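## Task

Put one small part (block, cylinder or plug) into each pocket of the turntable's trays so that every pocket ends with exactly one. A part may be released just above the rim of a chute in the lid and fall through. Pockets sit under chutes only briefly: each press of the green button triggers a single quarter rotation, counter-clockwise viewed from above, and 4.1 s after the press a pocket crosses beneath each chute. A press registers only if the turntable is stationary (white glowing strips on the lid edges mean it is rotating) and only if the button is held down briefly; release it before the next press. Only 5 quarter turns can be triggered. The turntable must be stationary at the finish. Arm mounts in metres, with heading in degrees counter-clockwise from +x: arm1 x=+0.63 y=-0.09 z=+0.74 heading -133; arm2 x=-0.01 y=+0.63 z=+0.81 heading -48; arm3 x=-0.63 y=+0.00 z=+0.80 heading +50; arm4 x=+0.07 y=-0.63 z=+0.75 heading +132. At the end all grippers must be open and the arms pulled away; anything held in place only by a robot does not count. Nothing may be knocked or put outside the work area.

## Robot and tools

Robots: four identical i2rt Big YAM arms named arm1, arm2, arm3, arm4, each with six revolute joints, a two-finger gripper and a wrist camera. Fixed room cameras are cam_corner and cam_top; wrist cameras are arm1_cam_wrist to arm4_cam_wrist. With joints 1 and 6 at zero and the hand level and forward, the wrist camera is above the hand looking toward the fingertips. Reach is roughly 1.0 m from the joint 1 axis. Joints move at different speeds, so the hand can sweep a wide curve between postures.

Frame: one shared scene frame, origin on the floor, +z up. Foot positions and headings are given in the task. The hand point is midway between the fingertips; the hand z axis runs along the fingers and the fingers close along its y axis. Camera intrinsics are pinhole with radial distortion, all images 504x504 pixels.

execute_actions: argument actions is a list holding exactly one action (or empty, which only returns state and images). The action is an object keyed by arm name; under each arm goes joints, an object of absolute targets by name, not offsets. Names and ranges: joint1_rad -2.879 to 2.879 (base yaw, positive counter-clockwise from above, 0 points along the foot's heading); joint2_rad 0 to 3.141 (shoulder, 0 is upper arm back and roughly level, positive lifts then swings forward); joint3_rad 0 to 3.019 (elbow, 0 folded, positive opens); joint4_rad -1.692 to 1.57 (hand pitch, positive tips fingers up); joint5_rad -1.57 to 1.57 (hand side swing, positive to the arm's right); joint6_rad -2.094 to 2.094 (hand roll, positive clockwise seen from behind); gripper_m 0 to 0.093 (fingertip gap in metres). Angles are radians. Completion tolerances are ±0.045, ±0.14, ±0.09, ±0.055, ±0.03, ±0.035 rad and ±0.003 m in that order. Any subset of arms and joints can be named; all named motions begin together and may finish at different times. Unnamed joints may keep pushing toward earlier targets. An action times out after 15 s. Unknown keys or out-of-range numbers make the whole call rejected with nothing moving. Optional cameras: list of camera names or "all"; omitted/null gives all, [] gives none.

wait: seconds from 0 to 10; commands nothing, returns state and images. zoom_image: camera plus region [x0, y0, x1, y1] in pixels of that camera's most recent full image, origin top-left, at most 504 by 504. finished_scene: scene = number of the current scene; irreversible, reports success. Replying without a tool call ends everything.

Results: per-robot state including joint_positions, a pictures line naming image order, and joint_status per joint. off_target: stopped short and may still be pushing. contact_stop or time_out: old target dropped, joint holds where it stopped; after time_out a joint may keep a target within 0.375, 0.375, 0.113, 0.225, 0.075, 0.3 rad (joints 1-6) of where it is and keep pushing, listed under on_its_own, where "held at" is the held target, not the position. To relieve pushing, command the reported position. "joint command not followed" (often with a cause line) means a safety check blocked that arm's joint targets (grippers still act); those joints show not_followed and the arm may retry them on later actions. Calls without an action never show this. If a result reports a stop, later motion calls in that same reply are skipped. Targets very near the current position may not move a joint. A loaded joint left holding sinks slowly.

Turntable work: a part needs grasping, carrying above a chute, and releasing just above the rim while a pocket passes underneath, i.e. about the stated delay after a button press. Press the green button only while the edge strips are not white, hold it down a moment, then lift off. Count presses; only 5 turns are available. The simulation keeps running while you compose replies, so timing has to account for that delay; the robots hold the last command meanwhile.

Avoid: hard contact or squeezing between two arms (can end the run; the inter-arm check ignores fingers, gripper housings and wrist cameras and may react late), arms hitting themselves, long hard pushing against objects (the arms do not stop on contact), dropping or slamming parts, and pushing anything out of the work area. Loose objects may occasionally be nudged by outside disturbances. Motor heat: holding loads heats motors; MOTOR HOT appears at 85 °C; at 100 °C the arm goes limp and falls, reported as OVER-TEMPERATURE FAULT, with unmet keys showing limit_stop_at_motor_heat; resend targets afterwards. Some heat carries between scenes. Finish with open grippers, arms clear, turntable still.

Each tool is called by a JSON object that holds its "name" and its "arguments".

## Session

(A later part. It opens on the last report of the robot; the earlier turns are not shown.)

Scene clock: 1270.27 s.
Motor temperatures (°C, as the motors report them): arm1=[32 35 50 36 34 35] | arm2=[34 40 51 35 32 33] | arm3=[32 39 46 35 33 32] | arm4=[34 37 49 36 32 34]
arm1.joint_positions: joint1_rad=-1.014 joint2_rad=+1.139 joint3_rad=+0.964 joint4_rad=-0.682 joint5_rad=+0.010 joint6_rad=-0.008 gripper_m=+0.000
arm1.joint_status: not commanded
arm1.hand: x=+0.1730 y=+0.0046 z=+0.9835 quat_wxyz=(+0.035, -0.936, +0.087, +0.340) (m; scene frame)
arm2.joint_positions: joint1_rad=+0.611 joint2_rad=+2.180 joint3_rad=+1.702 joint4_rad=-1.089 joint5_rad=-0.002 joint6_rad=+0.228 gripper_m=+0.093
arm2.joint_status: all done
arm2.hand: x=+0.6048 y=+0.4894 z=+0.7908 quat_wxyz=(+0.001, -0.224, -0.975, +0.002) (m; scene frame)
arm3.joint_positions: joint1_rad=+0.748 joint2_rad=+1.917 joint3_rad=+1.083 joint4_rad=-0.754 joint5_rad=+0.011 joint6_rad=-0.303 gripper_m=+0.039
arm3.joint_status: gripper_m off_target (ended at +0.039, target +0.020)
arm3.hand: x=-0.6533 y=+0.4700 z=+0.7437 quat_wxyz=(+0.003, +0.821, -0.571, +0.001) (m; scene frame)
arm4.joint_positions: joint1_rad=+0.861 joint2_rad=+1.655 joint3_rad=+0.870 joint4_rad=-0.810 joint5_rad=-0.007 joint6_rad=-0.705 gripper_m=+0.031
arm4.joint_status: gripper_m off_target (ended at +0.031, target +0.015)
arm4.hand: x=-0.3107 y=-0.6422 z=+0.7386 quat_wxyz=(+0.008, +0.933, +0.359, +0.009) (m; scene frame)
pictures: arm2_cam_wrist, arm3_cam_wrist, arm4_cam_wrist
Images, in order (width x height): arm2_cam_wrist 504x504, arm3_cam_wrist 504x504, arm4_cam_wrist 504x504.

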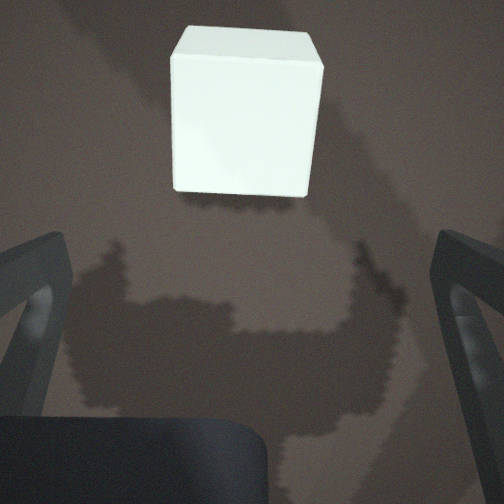

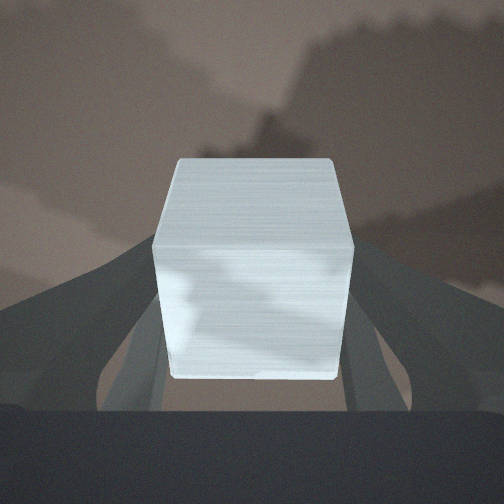

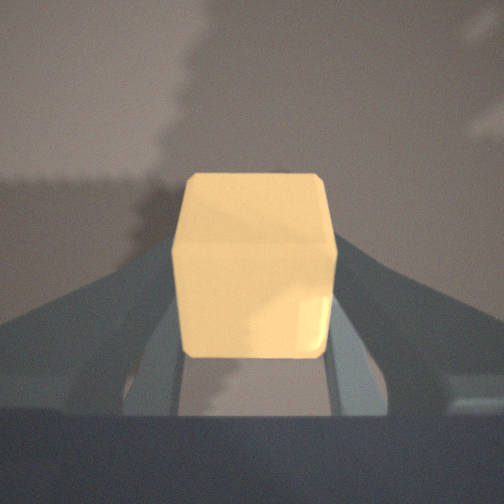

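{"name": "execute_actions", "arguments": {"actions": [{"arm2":{"joints":{"joint2_rad":2.25,"joint4_rad":-0.952,"joint6_rad":0.28}},"arm3":{"joints":{"joint2_rad":1.6,"joint4_rad":-1.05}},"arm4":{"joints":{"joint2_rad":1.35,"joint4_rad":-1.1}}}], "cameras": ["arm2_cam_wrist","arm3_cam_wrist","arm4_cam_wrist"]}}

Scene clock: 1284.13 s.
Motor temperatures (°C, as the motors report them): arm1=[32 35 50 36 34 35] | arm2=[34 41 53 34 32 33] | arm3=[32 39 45 35 33 32] | arm4=[34 37 49 36 32 34]
arm1.joint_positions: joint1_rad=-1.014 joint2_rad=+1.139 joint3_rad=+0.964 joint4_rad=-0.682 joint5_rad=+0.010 joint6_rad=-0.008 gripper_m=+0.000
arm1.joint_status: not commanded
arm1.hand: x=+0.1730 y=+0.0046 z=+0.9835 quat_wxyz=(+0.035, -0.936, +0.087, +0.340) (m; scene frame)
arm2.joint_positions: joint1_rad=+0.611 joint2_rad=+2.236 joint3_rad=+1.703 joint4_rad=-0.964 joint5_rad=-0.002 joint6_rad=+0.268 gripper_m=+0.093
arm2.joint_status: all done
arm2.hand: x=+0.6259 y=+0.4844 z=+0.7573 quat_wxyz=(-0.034, -0.243, -0.969, +0.001) (m; scene frame)
arm3.joint_positions: joint1_rad=+0.748 joint2_rad=+1.595 joint3_rad=+1.082 joint4_rad=-1.034 joint5_rad=+0.011 joint6_rad=-0.303 gripper_m=+0.039
arm3.joint_status: all done
arm3.hand: x=-0.6500 y=+0.4396 z=+0.8825 quat_wxyz=(-0.014, +0.821, -0.571, -0.011) (m; scene frame)
arm4.joint_positions: joint1_rad=+0.861 joint2_rad=+1.339 joint3_rad=+0.870 joint4_rad=-1.092 joint5_rad=-0.007 joint6_rad=-0.705 gripper_m=+0.031
arm4.joint_status: all done
arm4.hand: x=-0.2690 y=-0.6408 z=+0.8482 quat_wxyz=(+0.002, +0.933, +0.359, -0.006) (m; scene frame)
pictures: arm2_cam_wrist, arm3_cam_wrist, arm4_cam_wrist
Images, in order (width x height): arm2_cam_wrist 504x504, arm3_cam_wrist 504x504, arm4_cam_wrist 504x504.

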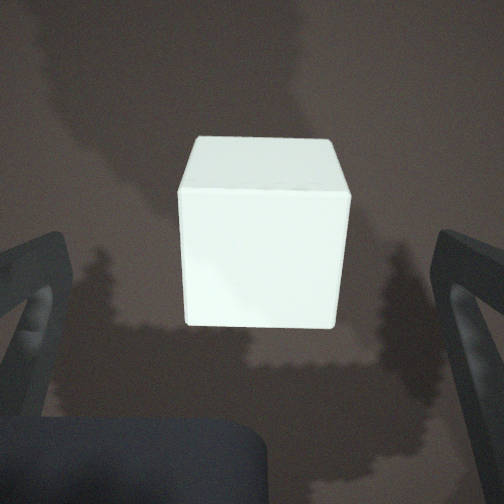

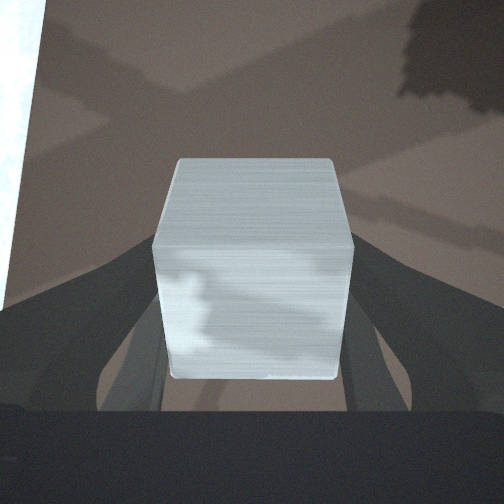

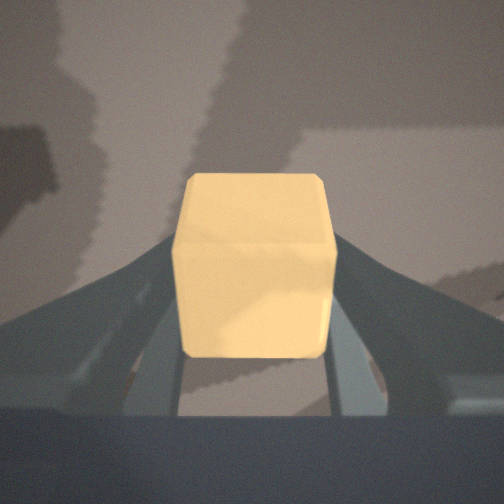

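{"name": "execute_actions", "arguments": {"actions": [{"arm2":{"joints":{"joint2_rad":2.272}},"arm3":{"joints":{"joint2_rad":0.93,"joint3_rad":1.0,"joint4_rad":-1.65,"joint6_rad":0.0}},"arm4":{"joints":{"joint1_rad":0.2,"joint2_rad":0.93,"joint3_rad":1.0,"joint4_rad":-1.65,"joint6_rad":0.0}}}], "cameras": ["arm2_cam_wrist"]}}

Scene clock: 1290.53 s.
Motor temperatures (°C, as the motors report them): arm1=[32 35 50 36 34 35] | arm2=[34 42 53 34 32 33] | arm3=[32 39 46 35 33 32] | arm4=[34 37 50 36 32 34]
arm1.joint_positions: joint1_rad=-1.014 joint2_rad=+1.139 joint3_rad=+0.964 joint4_rad=-0.682 joint5_rad=+0.010 joint6_rad=-0.008 gripper_m=+0.000
arm1.joint_status: not commanded
arm1.hand: x=+0.1730 y=+0.0046 z=+0.9835 quat_wxyz=(+0.035, -0.936, +0.087, +0.340) (m; scene frame)
arm2.joint_positions: joint1_rad=+0.611 joint2_rad=+2.246 joint3_rad=+1.703 joint4_rad=-0.964 joint5_rad=-0.002 joint6_rad=+0.268 gripper_m=+0.093
arm2.joint_status: all done
arm2.hand: x=+0.6241 y=+0.4848 z=+0.7512 quat_wxyz=(-0.029, -0.243, -0.970, +0.001) (m; scene frame)
arm3.joint_positions: joint1_rad=+0.748 joint2_rad=+0.925 joint3_rad=+0.981 joint4_rad=-1.635 joint5_rad=+0.011 joint6_rad=-0.008 gripper_m=+0.039
arm3.joint_status: all done
arm3.hand: x=-0.6366 y=+0.2279 z=+1.0553 quat_wxyz=(+0.000, +0.728, -0.685, -0.001) (m; scene frame)
arm4.joint_positions: joint1_rad=+0.208 joint2_rad=+0.923 joint3_rad=+0.963 joint4_rad=-1.641 joint5_rad=-0.007 joint6_rad=-0.016 gripper_m=+0.031
arm4.joint_status: all done
arm4.hand: x=-0.1055 y=-0.5009 z=+0.9950 quat_wxyz=(+0.009, +0.954, -0.299, +0.013) (m; scene frame)
pictures: arm2_cam_wrist
Images, in order (width x height): arm2_cam_wrist 504x504.

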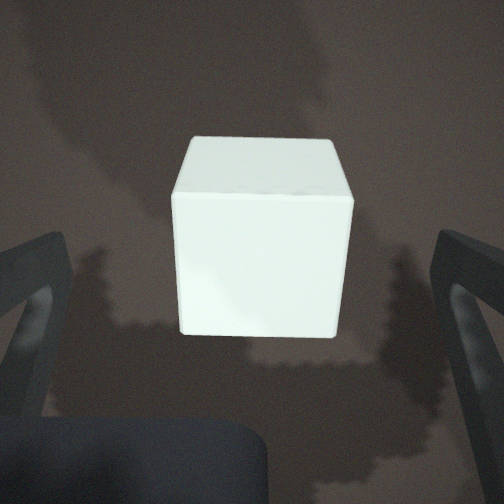

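{"name": "execute_actions", "arguments": {"actions": [{"arm2":{"joints":{"joint2_rad":2.288,"joint4_rad":-0.918}},"arm3":{"joints":{"joint1_rad":-0.988}},"arm4":{"joints":{"joint1_rad":-0.575}}}], "cameras": ["arm2_cam_wrist"]}}

Scene clock: 1299.97 s.
Motor temperatures (°C, as the motors report them): arm1=[32 35 50 36 34 35] | arm2=[34 42 53 34 32 33] | arm3=[32 38 46 35 33 32] | arm4=[34 36 52 36 32 34]
arm1.joint_positions: joint1_rad=-1.014 joint2_rad=+1.139 joint3_rad=+0.964 joint4_rad=-0.682 joint5_rad=+0.010 joint6_rad=-0.008 gripper_m=+0.000
arm1.joint_status: not commanded
arm1.hand: x=+0.1730 y=+0.0046 z=+0.9835 quat_wxyz=(+0.035, -0.936, +0.087, +0.340) (m; scene frame)
arm2.joint_positions: joint1_rad=+0.611 joint2_rad=+2.264 joint3_rad=+1.703 joint4_rad=-0.931 joint5_rad=-0.002 joint6_rad=+0.268 gripper_m=+0.093
arm2.joint_status: all done
arm2.hand: x=+0.6285 y=+0.4837 z=+0.7404 quat_wxyz=(-0.036, -0.243, -0.969, +0.001) (m; scene frame)
arm3.joint_positions: joint1_rad=-0.985 joint2_rad=+0.927 joint3_rad=+0.981 joint4_rad=-1.635 joint5_rad=+0.013 joint6_rad=-0.006 gripper_m=+0.039
arm3.joint_status: all done
arm3.hand: x=-0.4009 y=-0.0268 z=+1.0493 quat_wxyz=(+0.012, -0.051, -0.999, +0.001) (m; scene frame)
arm4.joint_positions: joint1_rad=-0.567 joint2_rad=+0.923 joint3_rad=+0.963 joint4_rad=-1.641 joint5_rad=-0.007 joint6_rad=-0.014 gripper_m=+0.031
arm4.joint_status: all done
arm4.hand: x=+0.0362 y=-0.4114 z=+0.9948 quat_wxyz=(+0.013, +0.770, -0.638, +0.009) (m; scene frame)
pictures: arm2_cam_wrist
Images, in order (width x height): arm2_cam_wrist 504x504.

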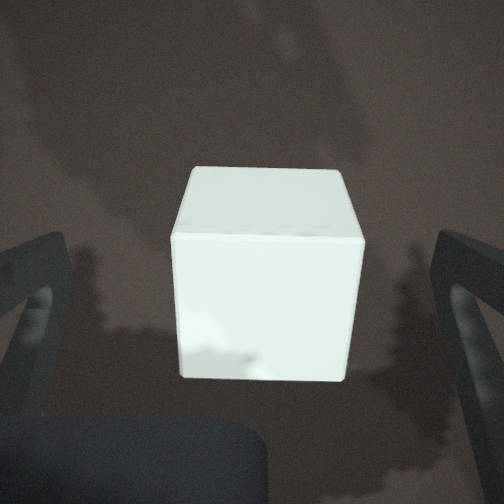

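Good. Close arm2 while arms 3 and 4 extend to their chutes.

{"name": "execute_actions", "arguments": {"actions": [{"arm2":{"joints":{"gripper_m":0.02}},"arm3":{"joints":{"joint2_rad":1.255,"joint3_rad":0.908,"joint4_rad":-1.16,"joint6_rad":-0.15}},"arm4":{"joints":{"joint2_rad":1.395,"joint3_rad":1.19,"joint4_rad":-0.925,"joint6_rad":0.1}}}], "cameras": ["arm2_cam_wrist","arm3_cam_wrist","arm4_cam_wrist"]}}

{"name": "execute_actions", "arguments": {"actions": [{"arm2":{"joints":{"joint2_rad":1.95,"joint4_rad":-1.25}}}], "cameras": ["arm2_cam_wrist"]}}

Scene clock: 1306.50 s.
Motor temperatures (°C, as the motors report them): arm1=[32 35 50 36 34 35] | arm2=[34 42 53 34 32 33] | arm3=[32 38 47 35 33 32] | arm4=[34 36 53 36 32 34]
arm1.joint_positions: joint1_rad=-1.014 joint2_rad=+1.139 joint3_rad=+0.964 joint4_rad=-0.682 joint5_rad=+0.010 joint6_rad=-0.008 gripper_m=+0.000
arm1.joint_status: not commanded
arm1.hand: x=+0.1730 y=+0.0046 z=+0.9835 quat_wxyz=(+0.035, -0.936, +0.087, +0.340) (m; scene frame)
arm2.joint_positions: joint1_rad=+0.611 joint2_rad=+2.264 joint3_rad=+1.703 joint4_rad=-0.931 joint5_rad=-0.002 joint6_rad=+0.269 gripper_m=+0.039
arm2.joint_status: gripper_m off_target (ended at +0.039, target +0.020)
arm2.hand: x=+0.6286 y=+0.4837 z=+0.7404 quat_wxyz=(-0.037, -0.243, -0.969, +0.001) (m; scene frame)
arm3.joint_positions: joint1_rad=-0.985 joint2_rad=+1.272 joint3_rad=+0.904 joint4_rad=-1.178 joint5_rad=+0.013 joint6_rad=-0.142 gripper_m=+0.039
arm3.joint_status: all done
arm3.hand: x=-0.2933 y=-0.0375 z=+0.9279 quat_wxyz=(-0.005, +0.016, -1.000, +0.003) (m; scene frame)
arm4.joint_positions: joint1_rad=-0.567 joint2_rad=+1.415 joint3_rad=+1.152 joint4_rad=-0.940 joint5_rad=-0.007 joint6_rad=+0.085 gripper_m=+0.031
arm4.joint_status: all done
arm4.hand: x=-0.0094 y=-0.1498 z=+0.9373 quat_wxyz=(-0.108, +0.726, -0.664, -0.146) (m; scene frame)
pictures: arm2_cam_wrist, arm3_cam_wrist, arm4_cam_wrist
Images, in order (width x height): arm2_cam_wrist 504x504, arm3_cam_wrist 504x504, arm4_cam_wrist 504x504.

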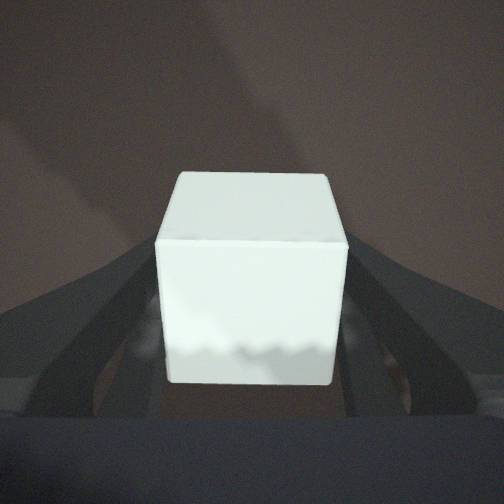

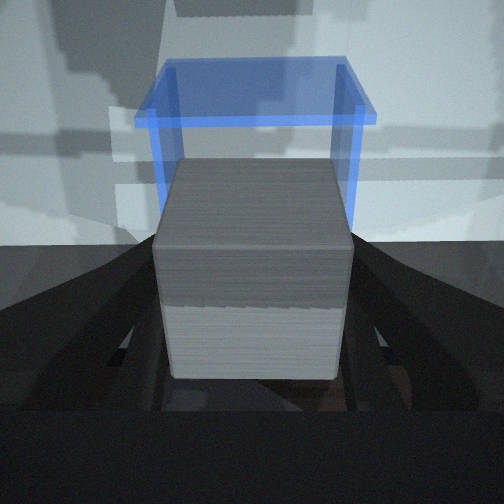

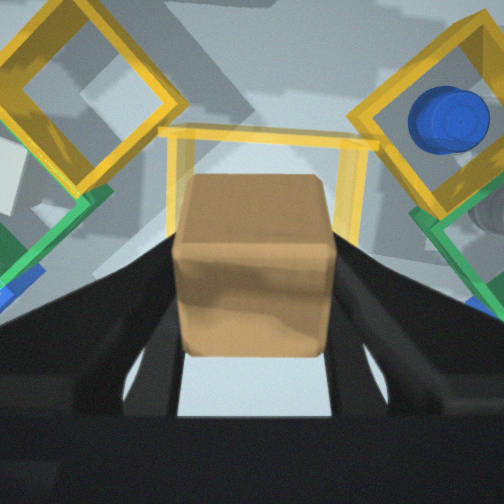

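Scene clock: 1308.00 s.
Motor temperatures (°C, as the motors report them): arm1=[32 35 50 36 34 35] | arm2=[34 42 53 34 32 33] | arm3=[32 38 47 35 33 32] | arm4=[34 36 53 36 32 34]
arm1.joint_positions: joint1_rad=-1.014 joint2_rad=+1.139 joint3_rad=+0.964 joint4_rad=-0.682 joint5_rad=+0.010 joint6_rad=-0.008 gripper_m=+0.000
arm1.joint_status: not commanded
arm1.hand: x=+0.1730 y=+0.0046 z=+0.9835 quat_wxyz=(+0.035, -0.936, +0.087, +0.340) (m; scene frame)
arm2.joint_positions: joint1_rad=+0.611 joint2_rad=+1.944 joint3_rad=+1.729 joint4_rad=-1.239 joint5_rad=-0.002 joint6_rad=+0.269 gripper_m=+0.039
arm2.joint_status: all done
arm2.hand: x=+0.5969 y=+0.4922 z=+0.9432 quat_wxyz=(-0.055, -0.243, -0.968, +0.001) (m; scene frame)
arm3.joint_positions: joint1_rad=-0.985 joint2_rad=+1.272 joint3_rad=+0.904 joint4_rad=-1.178 joint5_rad=+0.013 joint6_rad=-0.142 gripper_m=+0.039
arm3.joint_status: not commanded
arm3.hand: x=-0.2933 y=-0.0375 z=+0.9279 quat_wxyz=(-0.005, +0.016, -1.000, +0.003) (m; scene frame)
arm4.joint_positions: joint1_rad=-0.567 joint2_rad=+1.415 joint3_rad=+1.152 joint4_rad=-0.940 joint5_rad=-0.007 joint6_rad=+0.085 gripper_m=+0.031
arm4.joint_status: not commanded
arm4.hand: x=-0.0094 y=-0.1498 z=+0.9373 quat_wxyz=(-0.108, +0.726, -0.664, -0.146) (m; scene frame)
pictures: arm2_cam_wrist
Images, in order (width x height): arm2_cam_wrist 504x504.

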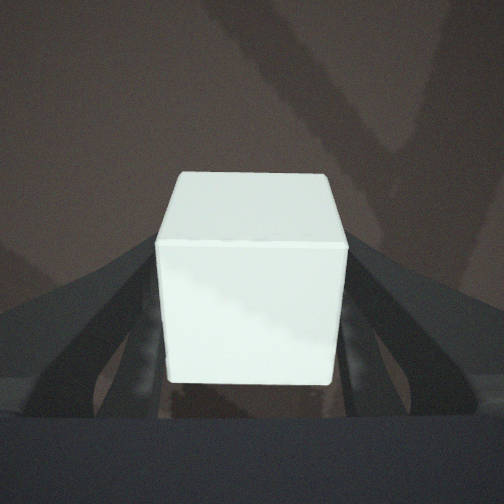

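{"name": "execute_actions", "arguments": {"actions": [{"arm1":{"joints":{"joint2_rad":1.205}},"arm2":{"joints":{"joint1_rad":0.55,"joint2_rad":0.93,"joint3_rad":1.0,"joint4_rad":-1.65,"joint6_rad":0.0}}}], "cameras": []}}

{"name": "execute_actions", "arguments": {"actions": [{"arm2":{"joints":{"joint1_rad":-0.77}}}], "cameras": []}}

{"name": "execute_actions", "arguments": {"actions": [{"arm2":{"joints":{"joint2_rad":1.565,"joint3_rad":1.2,"joint4_rad":-1.195}}}], "cameras": ["arm1_cam_wrist","arm2_cam_wrist","cam_corner"]}}

Scene clock: 1329.23 s.
Motor temperatures (°C, as the motors report them): arm1=[32 35 50 36 34 35] | arm2=[34 42 53 34 32 33] | arm3=[32 38 46 35 33 32] | arm4=[34 37 55 36 32 34]
arm1.joint_positions: joint1_rad=-1.014 joint2_rad=+1.195 joint3_rad=+0.964 joint4_rad=-0.680 joint5_rad=+0.010 joint6_rad=-0.008 gripper_m=+0.000
arm1.joint_status: all done
arm1.hand: x=+0.1673 y=+0.0055 z=+0.9589 quat_wxyz=(+0.032, -0.945, +0.088, +0.315) (m; scene frame)
arm2.joint_positions: joint1_rad=+0.544 joint2_rad=+0.926 joint3_rad=+1.004 joint4_rad=-1.645 joint5_rad=-0.002 joint6_rad=+0.011 gripper_m=+0.039
arm2.joint_status: all done
arm2.hand: x=+0.2091 y=+0.5652 z=+1.0711 quat_wxyz=(+0.001, -0.150, -0.989, +0.002) (m; scene frame)
arm3.joint_positions: joint1_rad=-0.985 joint2_rad=+1.272 joint3_rad=+0.904 joint4_rad=-1.178 joint5_rad=+0.013 joint6_rad=-0.142 gripper_m=+0.039
arm3.joint_status: not commanded
arm3.hand: x=-0.2933 y=-0.0375 z=+0.9279 quat_wxyz=(-0.005, +0.016, -1.000, +0.003) (m; scene frame)
arm4.joint_positions: joint1_rad=-0.567 joint2_rad=+1.415 joint3_rad=+1.152 joint4_rad=-0.940 joint5_rad=-0.007 joint6_rad=+0.085 gripper_m=+0.031
arm4.joint_status: not commanded
arm4.hand: x=-0.0094 y=-0.1498 z=+0.9373 quat_wxyz=(-0.108, +0.726, -0.664, -0.146) (m; scene frame)
pictures: none
No camera images: the call's "cameras" was empty. Leave "cameras" out to get every camera's image.

Scene clock: 1330.90 s.
Motor temperatures (°C, as the motors report them): arm1=[32 35 50 36 34 35] | arm2=[34 41 52 34 32 33] | arm3=[32 38 46 35 33 32] | arm4=[34 37 55 36 32 34]
arm1.joint_positions: joint1_rad=-1.014 joint2_rad=+1.195 joint3_rad=+0.964 joint4_rad=-0.680 joint5_rad=+0.010 joint6_rad=-0.008 gripper_m=+0.000
arm1.joint_status: not commanded
arm1.hand: x=+0.1673 y=+0.0055 z=+0.9589 quat_wxyz=(+0.032, -0.945, +0.088, +0.315) (m; scene frame)
arm2.joint_positions: joint1_rad=-0.767 joint2_rad=+0.926 joint3_rad=+1.004 joint4_rad=-1.645 joint5_rad=-0.002 joint6_rad=+0.009 gripper_m=+0.039
arm2.joint_status: all done
arm2.hand: x=-0.0188 y=+0.4011 z=+1.0736 quat_wxyz=(-0.002, -0.721, -0.693, +0.006) (m; scene frame)
arm3.joint_positions: joint1_rad=-0.985 joint2_rad=+1.272 joint3_rad=+0.904 joint4_rad=-1.178 joint5_rad=+0.013 joint6_rad=-0.142 gripper_m=+0.039
arm3.joint_status: not commanded
arm3.hand: x=-0.2933 y=-0.0375 z=+0.9279 quat_wxyz=(-0.005, +0.016, -1.000, +0.003) (m; scene frame)
arm4.joint_positions: joint1_rad=-0.567 joint2_rad=+1.415 joint3_rad=+1.152 joint4_rad=-0.940 joint5_rad=-0.007 joint6_rad=+0.085 gripper_m=+0.031
arm4.joint_status: not commanded
arm4.hand: x=-0.0094 y=-0.1498 z=+0.9373 quat_wxyz=(-0.108, +0.726, -0.664, -0.146) (m; scene frame)
pictures: none
No camera images: the call's "cameras" was empty. Leave "cameras" out to get every camera's image.

Scene clock: 1332.33 s.
Motor temperatures (°C, as the motors report them): arm1=[32 35 50 36 34 35] | arm2=[34 41 53 34 32 33] | arm3=[32 38 46 35 33 32] | arm4=[34 37 55 36 32 34]
arm1.joint_positions: joint1_rad=-1.014 joint2_rad=+1.195 joint3_rad=+0.964 joint4_rad=-0.680 joint5_rad=+0.010 joint6_rad=-0.008 gripper_m=+0.000
arm1.joint_status: not commanded
arm1.hand: x=+0.1673 y=+0.0055 z=+0.9589 quat_wxyz=(+0.032, -0.945, +0.088, +0.315) (m; scene frame)
arm2.joint_positions: joint1_rad=-0.767 joint2_rad=+1.569 joint3_rad=+1.187 joint4_rad=-1.205 joint5_rad=-0.002 joint6_rad=+0.009 gripper_m=+0.039
arm2.joint_status: all done
arm2.hand: x=-0.0262 y=+0.1913 z=+0.9378 quat_wxyz=(+0.006, -0.721, -0.693, -0.002) (m; scene frame)
arm3.joint_positions: joint1_rad=-0.985 joint2_rad=+1.272 joint3_rad=+0.904 joint4_rad=-1.178 joint5_rad=+0.013 joint6_rad=-0.142 gripper_m=+0.039
arm3.joint_status: not commanded
arm3.hand: x=-0.2933 y=-0.0375 z=+0.9279 quat_wxyz=(-0.005, +0.016, -1.000, +0.003) (m; scene frame)
arm4.joint_positions: joint1_rad=-0.567 joint2_rad=+1.415 joint3_rad=+1.152 joint4_rad=-0.940 joint5_rad=-0.007 joint6_rad=+0.085 gripper_m=+0.031
arm4.joint_status: not commanded
arm4.hand: x=-0.0094 y=-0.1498 z=+0.9373 quat_wxyz=(-0.108, +0.726, -0.664, -0.146) (m; scene frame)
pictures: arm1_cam_wrist, arm2_cam_wrist, cam_corner
Images, in order (width x height): arm1_cam_wrist 504x504, arm2_cam_wrist 504x504, cam_corner 504x504.

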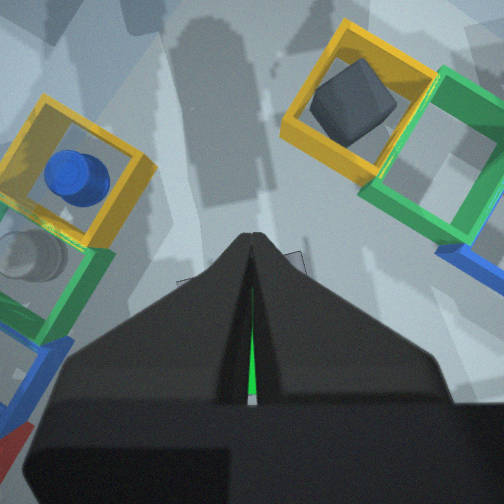

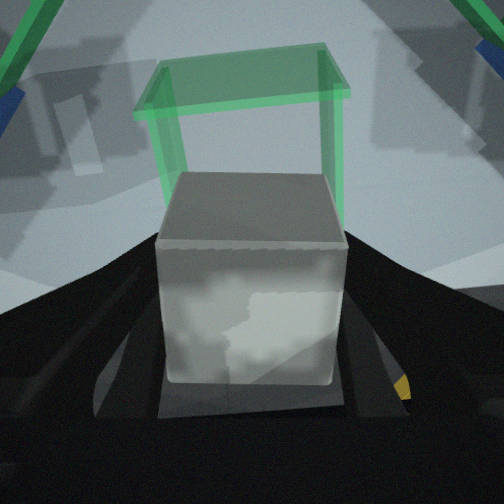

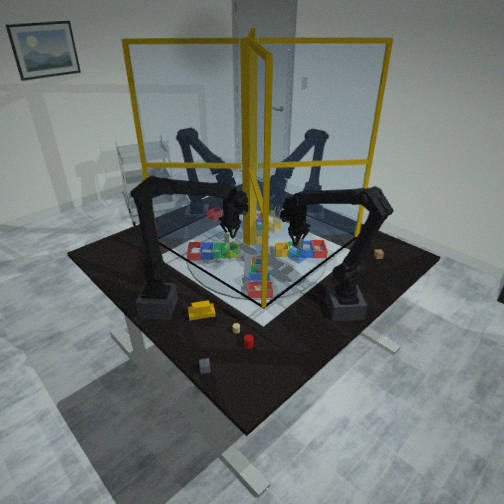

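{"name": "execute_actions", "arguments": {"actions": [{"arm1":{"joints":{"joint3_rad":0.825}}}], "cameras": []}}

{"name": "wait", "arguments": {"seconds": 0.3}}

{"name": "execute_actions", "arguments": {"actions": [{"arm1":{"joints":{"joint1_rad":-1.115,"joint2_rad":1.13,"joint3_rad":1.08,"joint4_rad":-1.39,"joint6_rad":-0.35}}}], "cameras": []}}

{"name": "wait", "arguments": {"seconds": 1.62}}

{"name": "execute_actions", "arguments": {"actions": [{"arm2":{"joints":{"gripper_m":0.065}},"arm3":{"joints":{"gripper_m":0.065}},"arm4":{"joints":{"gripper_m":0.06}}}], "cameras": ["cam_top"]}}

Scene clock: 1341.00 s.
Motor temperatures (°C, as the motors report them): arm1=[32 35 49 36 34 35] | arm2=[34 41 53 34 32 33] | arm3=[32 38 46 35 33 32] | arm4=[34 37 55 36 32 34]
arm1.joint_positions: joint1_rad=-1.014 joint2_rad=+1.179 joint3_rad=+0.863 joint4_rad=-0.656 joint5_rad=+0.010 joint6_rad=-0.008 gripper_m=+0.000
arm1.joint_status: all done
arm1.hand: x=+0.1940 y=+0.0001 z=+0.9181 quat_wxyz=(+0.029, -0.954, +0.089, +0.286) (m; scene frame)
arm2.joint_positions: joint1_rad=-0.767 joint2_rad=+1.569 joint3_rad=+1.187 joint4_rad=-1.205 joint5_rad=-0.002 joint6_rad=+0.009 gripper_m=+0.039
arm2.joint_status: not commanded
arm2.hand: x=-0.0262 y=+0.1913 z=+0.9378 quat_wxyz=(+0.006, -0.721, -0.693, -0.002) (m; scene frame)
arm3.joint_positions: joint1_rad=-0.985 joint2_rad=+1.272 joint3_rad=+0.904 joint4_rad=-1.178 joint5_rad=+0.013 joint6_rad=-0.142 gripper_m=+0.039
arm3.joint_status: not commanded
arm3.hand: x=-0.2933 y=-0.0375 z=+0.9279 quat_wxyz=(-0.005, +0.016, -1.000, +0.003) (m; scene frame)
arm4.joint_positions: joint1_rad=-0.567 joint2_rad=+1.415 joint3_rad=+1.152 joint4_rad=-0.940 joint5_rad=-0.007 joint6_rad=+0.085 gripper_m=+0.031
arm4.joint_status: not commanded
arm4.hand: x=-0.0094 y=-0.1498 z=+0.9373 quat_wxyz=(-0.108, +0.726, -0.664, -0.146) (m; scene frame)
pictures: none
No camera images: the call's "cameras" was empty. Leave "cameras" out to get every camera's image.

Scene clock: 1341.30 s.
Motor temperatures (°C, as the motors report them): arm1=[32 35 49 36 34 35] | arm2=[34 41 53 34 32 33] | arm3=[32 38 46 35 33 32] | arm4=[34 37 55 36 32 34]
arm1.joint_positions: joint1_rad=-1.014 joint2_rad=+1.179 joint3_rad=+0.863 joint4_rad=-0.656 joint5_rad=+0.010 joint6_rad=-0.008 gripper_m=+0.000
arm1.joint_status: all done
arm1.hand: x=+0.1940 y=+0.0001 z=+0.9181 quat_wxyz=(+0.029, -0.954, +0.089, +0.286) (m; scene frame)
arm2.joint_positions: joint1_rad=-0.767 joint2_rad=+1.569 joint3_rad=+1.187 joint4_rad=-1.205 joint5_rad=-0.002 joint6_rad=+0.009 gripper_m=+0.039
arm2.joint_status: not commanded
arm2.hand: x=-0.0262 y=+0.1913 z=+0.9378 quat_wxyz=(+0.006, -0.721, -0.693, -0.002) (m; scene frame)
arm3.joint_positions: joint1_rad=-0.985 joint2_rad=+1.272 joint3_rad=+0.904 joint4_rad=-1.178 joint5_rad=+0.013 joint6_rad=-0.142 gripper_m=+0.039
arm3.joint_status: not commanded
arm3.hand: x=-0.2933 y=-0.0375 z=+0.9279 quat_wxyz=(-0.005, +0.016, -1.000, +0.003) (m; scene frame)
arm4.joint_positions: joint1_rad=-0.567 joint2_rad=+1.415 joint3_rad=+1.152 joint4_rad=-0.940 joint5_rad=-0.007 joint6_rad=+0.085 gripper_m=+0.031
arm4.joint_status: not commanded
arm4.hand: x=-0.0094 y=-0.1498 z=+0.9373 quat_wxyz=(-0.108, +0.726, -0.664, -0.146) (m; scene frame)
wait: 0.30 s; at rest by 0.27 s
pictures: arm1_cam_wrist, arm2_cam_wrist, arm3_cam_wrist, arm4_cam_wrist, cam_corner, cam_top
Images, in order (width x height): arm1_cam_wrist 504x504, arm2_cam_wrist 504x504, arm3_cam_wrist 504x504, arm4_cam_wrist 504x504, cam_corner 504x504, cam_top 504x504.

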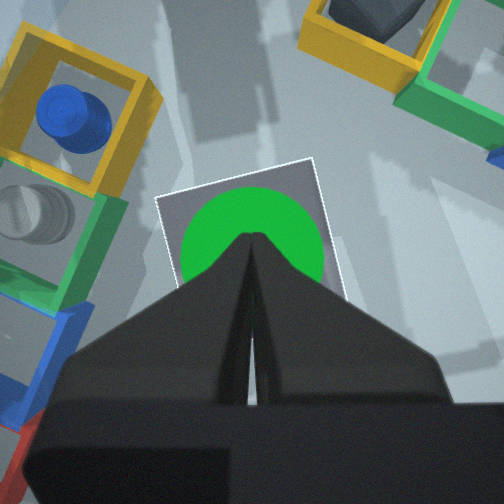

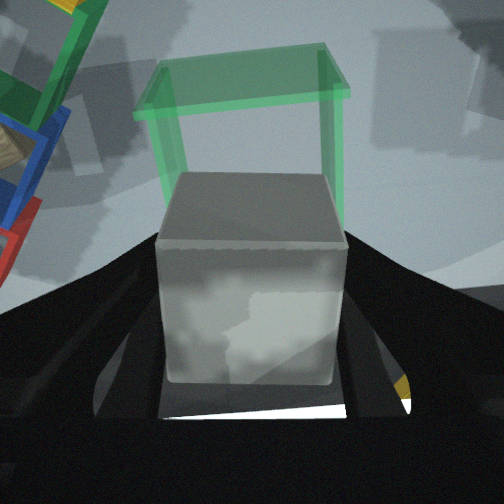

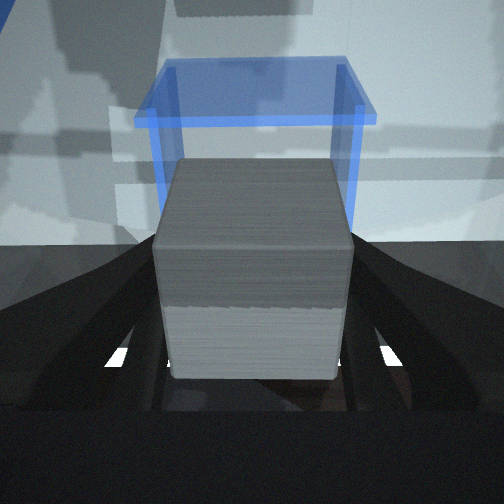

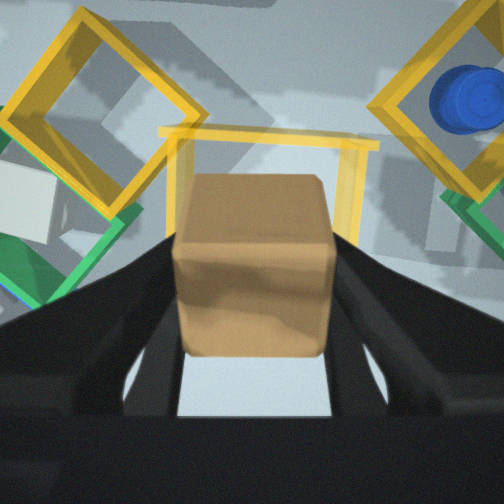

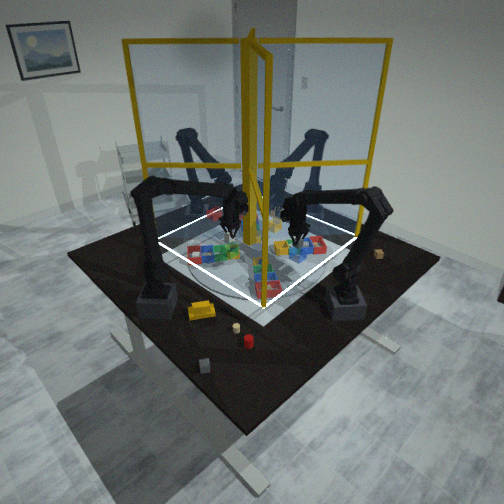

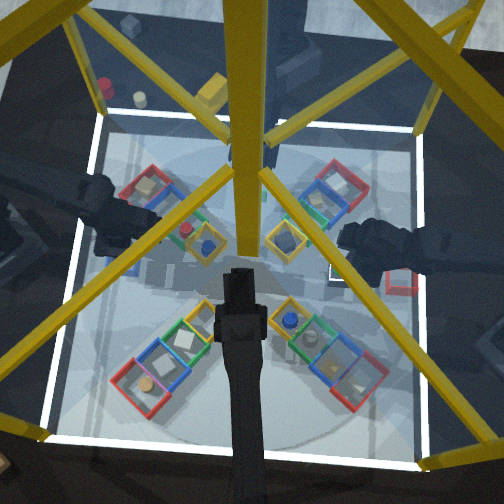

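Scene clock: 1342.70 s.
Motor temperatures (°C, as the motors report them): arm1=[32 35 50 36 34 35] | arm2=[34 40 53 34 32 33] | arm3=[32 38 46 35 33 32] | arm4=[34 37 55 36 32 34]
arm1.joint_positions: joint1_rad=-1.119 joint2_rad=+1.129 joint3_rad=+1.047 joint4_rad=-1.375 joint5_rad=+0.010 joint6_rad=-0.341 gripper_m=+0.000
arm1.joint_status: all done
arm1.hand: x=+0.3115 y=+0.0131 z=+0.9617 quat_wxyz=(+0.017, -0.998, -0.024, +0.046) (m; scene frame)
arm2.joint_positions: joint1_rad=-0.767 joint2_rad=+1.569 joint3_rad=+1.187 joint4_rad=-1.205 joint5_rad=-0.002 joint6_rad=+0.009 gripper_m=+0.039
arm2.joint_status: not commanded
arm2.hand: x=-0.0262 y=+0.1913 z=+0.9378 quat_wxyz=(+0.006, -0.721, -0.693, -0.002) (m; scene frame)
arm3.joint_positions: joint1_rad=-0.985 joint2_rad=+1.272 joint3_rad=+0.904 joint4_rad=-1.178 joint5_rad=+0.013 joint6_rad=-0.142 gripper_m=+0.039
arm3.joint_status: not commanded
arm3.hand: x=-0.2933 y=-0.0375 z=+0.9279 quat_wxyz=(-0.005, +0.016, -1.000, +0.003) (m; scene frame)
arm4.joint_positions: joint1_rad=-0.567 joint2_rad=+1.415 joint3_rad=+1.152 joint4_rad=-0.940 joint5_rad=-0.007 joint6_rad=+0.085 gripper_m=+0.031
arm4.joint_status: not commanded
arm4.hand: x=-0.0094 y=-0.1498 z=+0.9373 quat_wxyz=(-0.108, +0.726, -0.664, -0.146) (m; scene frame)
pictures: none
No camera images: the call's "cameras" was empty. Leave "cameras" out to get every camera's image.

Scene clock: 1344.33 s.
Motor temperatures (°C, as the motors report them): arm1=[32 35 50 36 34 35] | arm2=[34 40 53 34 32 33] | arm3=[32 38 46 35 33 32] | arm4=[34 37 55 36 32 34]
arm1.joint_positions: joint1_rad=-1.119 joint2_rad=+1.129 joint3_rad=+1.047 joint4_rad=-1.375 joint5_rad=+0.010 joint6_rad=-0.342 gripper_m=+0.000
arm1.joint_status: all done
arm1.hand: x=+0.3115 y=+0.0131 z=+0.9617 quat_wxyz=(+0.017, -0.998, -0.024, +0.046) (m; scene frame)
arm2.joint_positions: joint1_rad=-0.767 joint2_rad=+1.569 joint3_rad=+1.187 joint4_rad=-1.205 joint5_rad=-0.002 joint6_rad=+0.009 gripper_m=+0.039
arm2.joint_status: not commanded
arm2.hand: x=-0.0262 y=+0.1913 z=+0.9378 quat_wxyz=(+0.006, -0.721, -0.693, -0.002) (m; scene frame)
arm3.joint_positions: joint1_rad=-0.985 joint2_rad=+1.272 joint3_rad=+0.904 joint4_rad=-1.178 joint5_rad=+0.013 joint6_rad=-0.142 gripper_m=+0.039
arm3.joint_status: not commanded
arm3.hand: x=-0.2933 y=-0.0375 z=+0.9279 quat_wxyz=(-0.005, +0.016, -1.000, +0.003) (m; scene frame)
arm4.joint_positions: joint1_rad=-0.567 joint2_rad=+1.415 joint3_rad=+1.152 joint4_rad=-0.940 joint5_rad=-0.007 joint6_rad=+0.085 gripper_m=+0.031
arm4.joint_status: not commanded
arm4.hand: x=-0.0094 y=-0.1498 z=+0.9373 quat_wxyz=(-0.108, +0.726, -0.664, -0.146) (m; scene frame)
wait: 1.63 s; at rest by 0.27 s
pictures: arm1_cam_wrist, arm2_cam_wrist, arm3_cam_wrist, arm4_cam_wrist, cam_corner, cam_top
Images, in order (width x height): arm1_cam_wrist 504x504, arm2_cam_wrist 504x504, arm3_cam_wrist 504x504, arm4_cam_wrist 504x504, cam_corner 504x504, cam_top 504x504.

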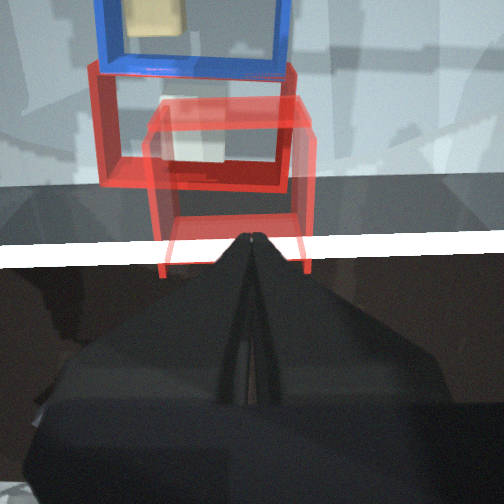

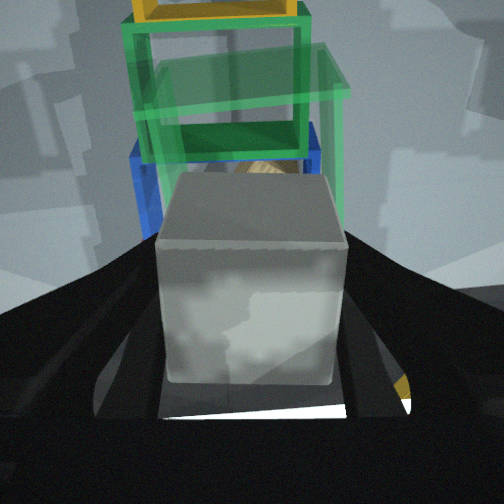

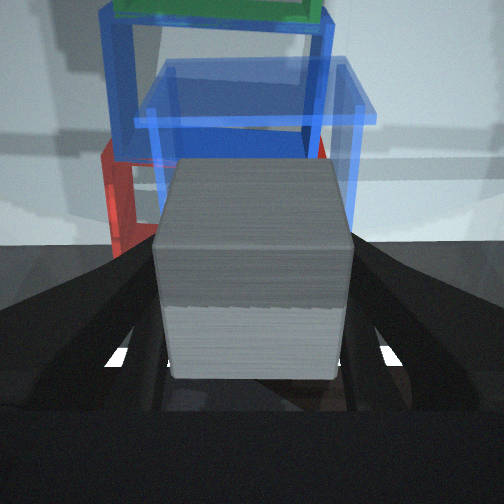

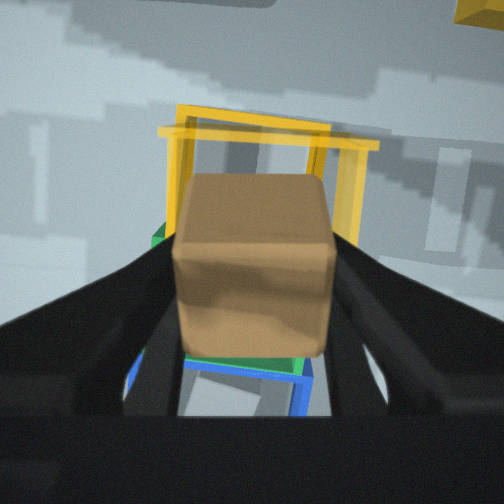

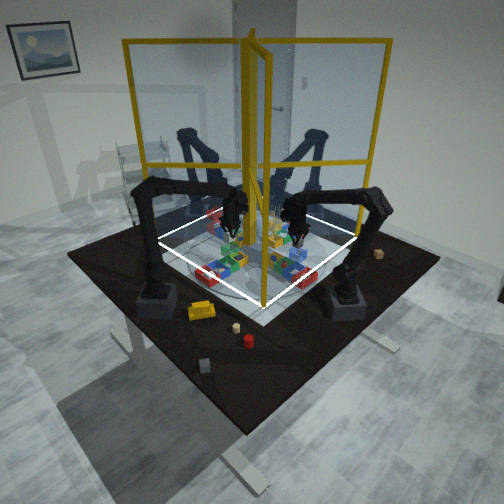

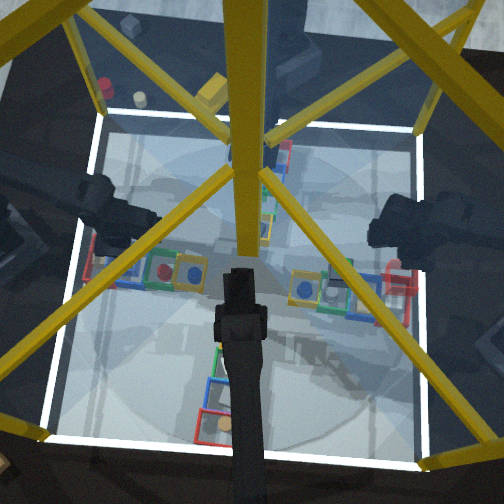

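Scene clock: 1344.93 s.
Motor temperatures (°C, as the motors report them): arm1=[32 35 50 36 34 35] | arm2=[34 40 53 34 32 33] | arm3=[32 38 46 35 33 32] | arm4=[34 37 55 36 32 34]
arm1.joint_positions: joint1_rad=-1.119 joint2_rad=+1.129 joint3_rad=+1.047 joint4_rad=-1.375 joint5_rad=+0.010 joint6_rad=-0.342 gripper_m=+0.000
arm1.joint_status: not commanded
arm1.hand: x=+0.3115 y=+0.0131 z=+0.9617 quat_wxyz=(+0.017, -0.998, -0.024, +0.046) (m; scene frame)
arm2.joint_positions: joint1_rad=-0.767 joint2_rad=+1.569 joint3_rad=+1.187 joint4_rad=-1.205 joint5_rad=-0.002 joint6_rad=+0.009 gripper_m=+0.065
arm2.joint_status: all done
arm2.hand: x=-0.0262 y=+0.1913 z=+0.9378 quat_wxyz=(+0.006, -0.721, -0.693, -0.002) (m; scene frame)
arm3.joint_positions: joint1_rad=-0.985 joint2_rad=+1.271 joint3_rad=+0.904 joint4_rad=-1.178 joint5_rad=+0.013 joint6_rad=-0.142 gripper_m=+0.065
arm3.joint_status: all done
arm3.hand: x=-0.2933 y=-0.0375 z=+0.9281 quat_wxyz=(-0.005, +0.017, -1.000, +0.003) (m; scene frame)
arm4.joint_positions: joint1_rad=-0.567 joint2_rad=+1.415 joint3_rad=+1.152 joint4_rad=-0.940 joint5_rad=-0.007 joint6_rad=+0.085 gripper_m=+0.060
arm4.joint_status: all done
arm4.hand: x=-0.0094 y=-0.1498 z=+0.9373 quat_wxyz=(-0.108, +0.725, -0.664, -0.146) (m; scene frame)
pictures: cam_top
Images, in order (width x height): cam_top 504x504.

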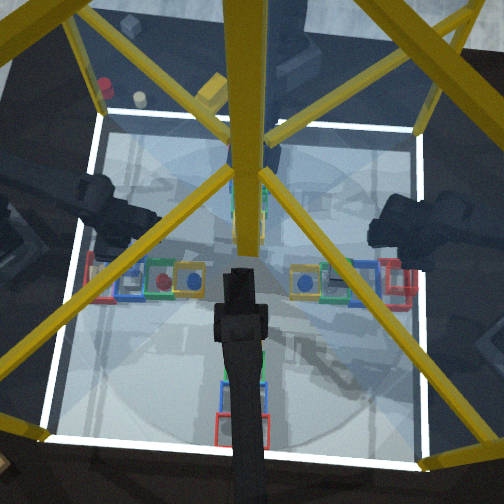

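Retreat all arms to tucked positions.

{"name": "execute_actions", "arguments": {"actions": [{"arm1":{"joints":{"joint2_rad":0.93,"joint3_rad":1.0,"joint4_rad":-1.65,"joint6_rad":0.0}},"arm2":{"joints":{"joint2_rad":0.93,"joint3_rad":1.0,"joint4_rad":-1.65}},"arm3":{"joints":{"joint2_rad":0.93,"joint3_rad":1.0,"joint4_rad":-1.65,"joint6_rad":0.0}},"arm4":{"joints":{"joint2_rad":0.93,"joint3_rad":1.0,"joint4_rad":-1.65,"joint6_rad":0.0}}}], "cameras": ["cam_top","cam_corner"]}}

Scene clock: 1354.30 s.
Motor temperatures (°C, as the motors report them): arm1=[32 35 51 36 34 35] | arm2=[34 40 52 34 32 33] | arm3=[32 38 46 35 33 32] | arm4=[34 37 55 36 32 34]
arm1.joint_positions: joint1_rad=-1.119 joint2_rad=+0.916 joint3_rad=+1.006 joint4_rad=-1.635 joint5_rad=+0.010 joint6_rad=-0.009 gripper_m=+0.000
arm1.joint_status: all done
arm1.hand: x=+0.4050 y=-0.0148 z=+0.9976 quat_wxyz=(+0.003, -0.990, +0.141, +0.005) (m; scene frame)
arm2.joint_positions: joint1_rad=-0.767 joint2_rad=+0.922 joint3_rad=+0.996 joint4_rad=-1.642 joint5_rad=-0.002 joint6_rad=+0.009 gripper_m=+0.065
arm2.joint_status: all done
arm2.hand: x=-0.0187 y=+0.4025 z=+1.0714 quat_wxyz=(-0.001, -0.721, -0.693, +0.005) (m; scene frame)
arm3.joint_positions: joint1_rad=-0.985 joint2_rad=+0.920 joint3_rad=+0.958 joint4_rad=-1.634 joint5_rad=+0.013 joint6_rad=-0.008 gripper_m=+0.065
arm3.joint_status: all done
arm3.hand: x=-0.4065 y=-0.0261 z=+1.0421 quat_wxyz=(+0.019, -0.050, -0.999, +0.001) (m; scene frame)
arm4.joint_positions: joint1_rad=-0.567 joint2_rad=+0.921 joint3_rad=+1.004 joint4_rad=-1.642 joint5_rad=-0.007 joint6_rad=+0.016 gripper_m=+0.060
arm4.joint_status: all done
arm4.hand: x=+0.0347 y=-0.4028 z=+1.0108 quat_wxyz=(-0.001, +0.760, -0.649, -0.007) (m; scene frame)
pictures: cam_corner, cam_top
Images, in order (width x height): cam_corner 504x504, cam_top 504x504.

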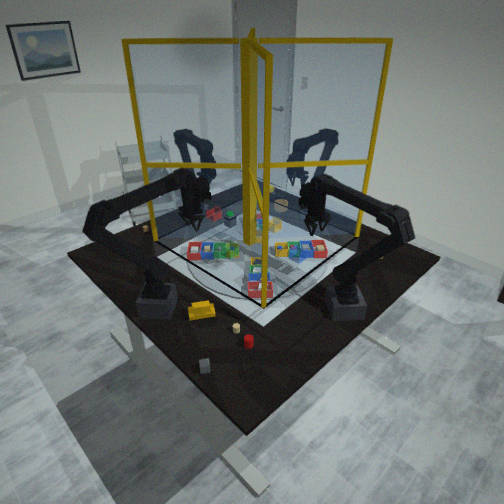

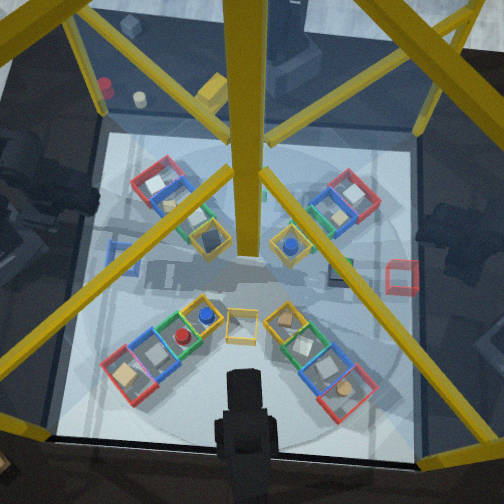

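{"name": "zoom_image", "arguments": {"camera": "cam_top", "region": [90, 130, 410, 440]}}

Region (90, 130, 410, 440) of cam_top's 504x504 image, scaled by 1.575, with more detail than that image has; it fills the top 488 rows of this view, and the rest is white.

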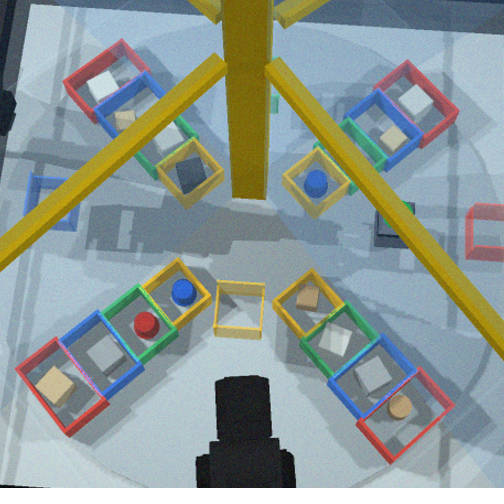

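{"name": "execute_actions", "arguments": {"actions": [{"arm1":{"joints":{"joint1_rad":0.4}},"arm2":{"joints":{"joint1_rad":0.5}},"arm3":{"joints":{"joint1_rad":-2.0}},"arm4":{"joints":{"joint1_rad":0.5}}}], "cameras": ["cam_top","cam_corner"]}}

{"name": "finished_scene", "arguments": {"scene": 1}}

Scene clock: 1366.20 s.
Motor temperatures (°C, as the motors report them): arm1=[32 35 50 36 34 35] | arm2=[34 39 52 34 32 33] | arm3=[32 38 48 35 33 32] | arm4=[34 36 53 36 32 34]
arm1.joint_positions: joint1_rad=+0.396 joint2_rad=+0.920 joint3_rad=+1.006 joint4_rad=-1.635 joint5_rad=+0.010 joint6_rad=-0.006 gripper_m=+0.000
arm1.joint_status: all done
arm1.hand: x=+0.5452 y=-0.3014 z=+1.0016 quat_wxyz=(-0.010, -0.817, -0.576, +0.009) (m; scene frame)
arm2.joint_positions: joint1_rad=+0.497 joint2_rad=+0.924 joint3_rad=+0.996 joint4_rad=-1.642 joint5_rad=-0.002 joint6_rad=+0.009 gripper_m=+0.065
arm2.joint_status: all done
arm2.hand: x=+0.2047 y=+0.5555 z=+1.0684 quat_wxyz=(+0.002, -0.172, -0.985, +0.002) (m; scene frame)
arm3.joint_positions: joint1_rad=-1.996 joint2_rad=+0.921 joint3_rad=+0.958 joint4_rad=-1.634 joint5_rad=+0.012 joint6_rad=-0.007 gripper_m=+0.065
arm3.joint_status: all done
arm3.hand: x=-0.5327 y=-0.2003 z=+1.0417 quat_wxyz=(+0.022, -0.528, -0.849, -0.003) (m; scene frame)
arm4.joint_positions: joint1_rad=+0.493 joint2_rad=+0.923 joint3_rad=+1.004 joint4_rad=-1.642 joint5_rad=-0.007 joint6_rad=+0.014 gripper_m=+0.060
arm4.joint_status: all done
arm4.hand: x=-0.1428 y=-0.5537 z=+1.0107 quat_wxyz=(+0.003, +0.984, -0.175, -0.006) (m; scene frame)
pictures: cam_corner, cam_top
Images, in order (width x height): cam_corner 504x504, cam_top 504x504.

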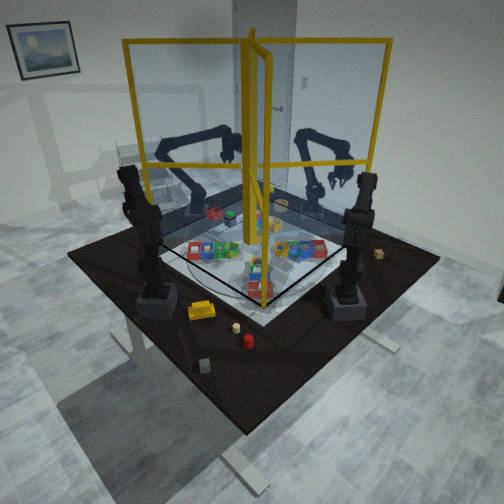

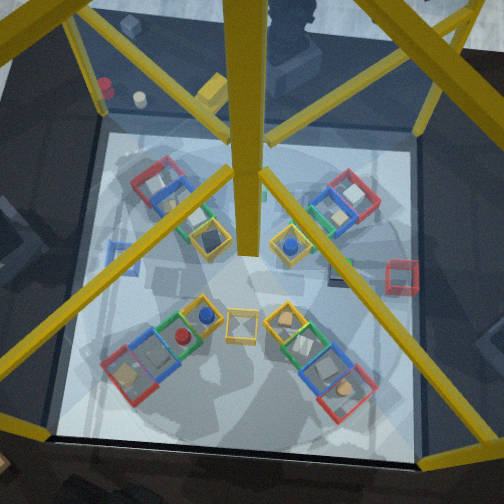

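The scene is finished: the task was done.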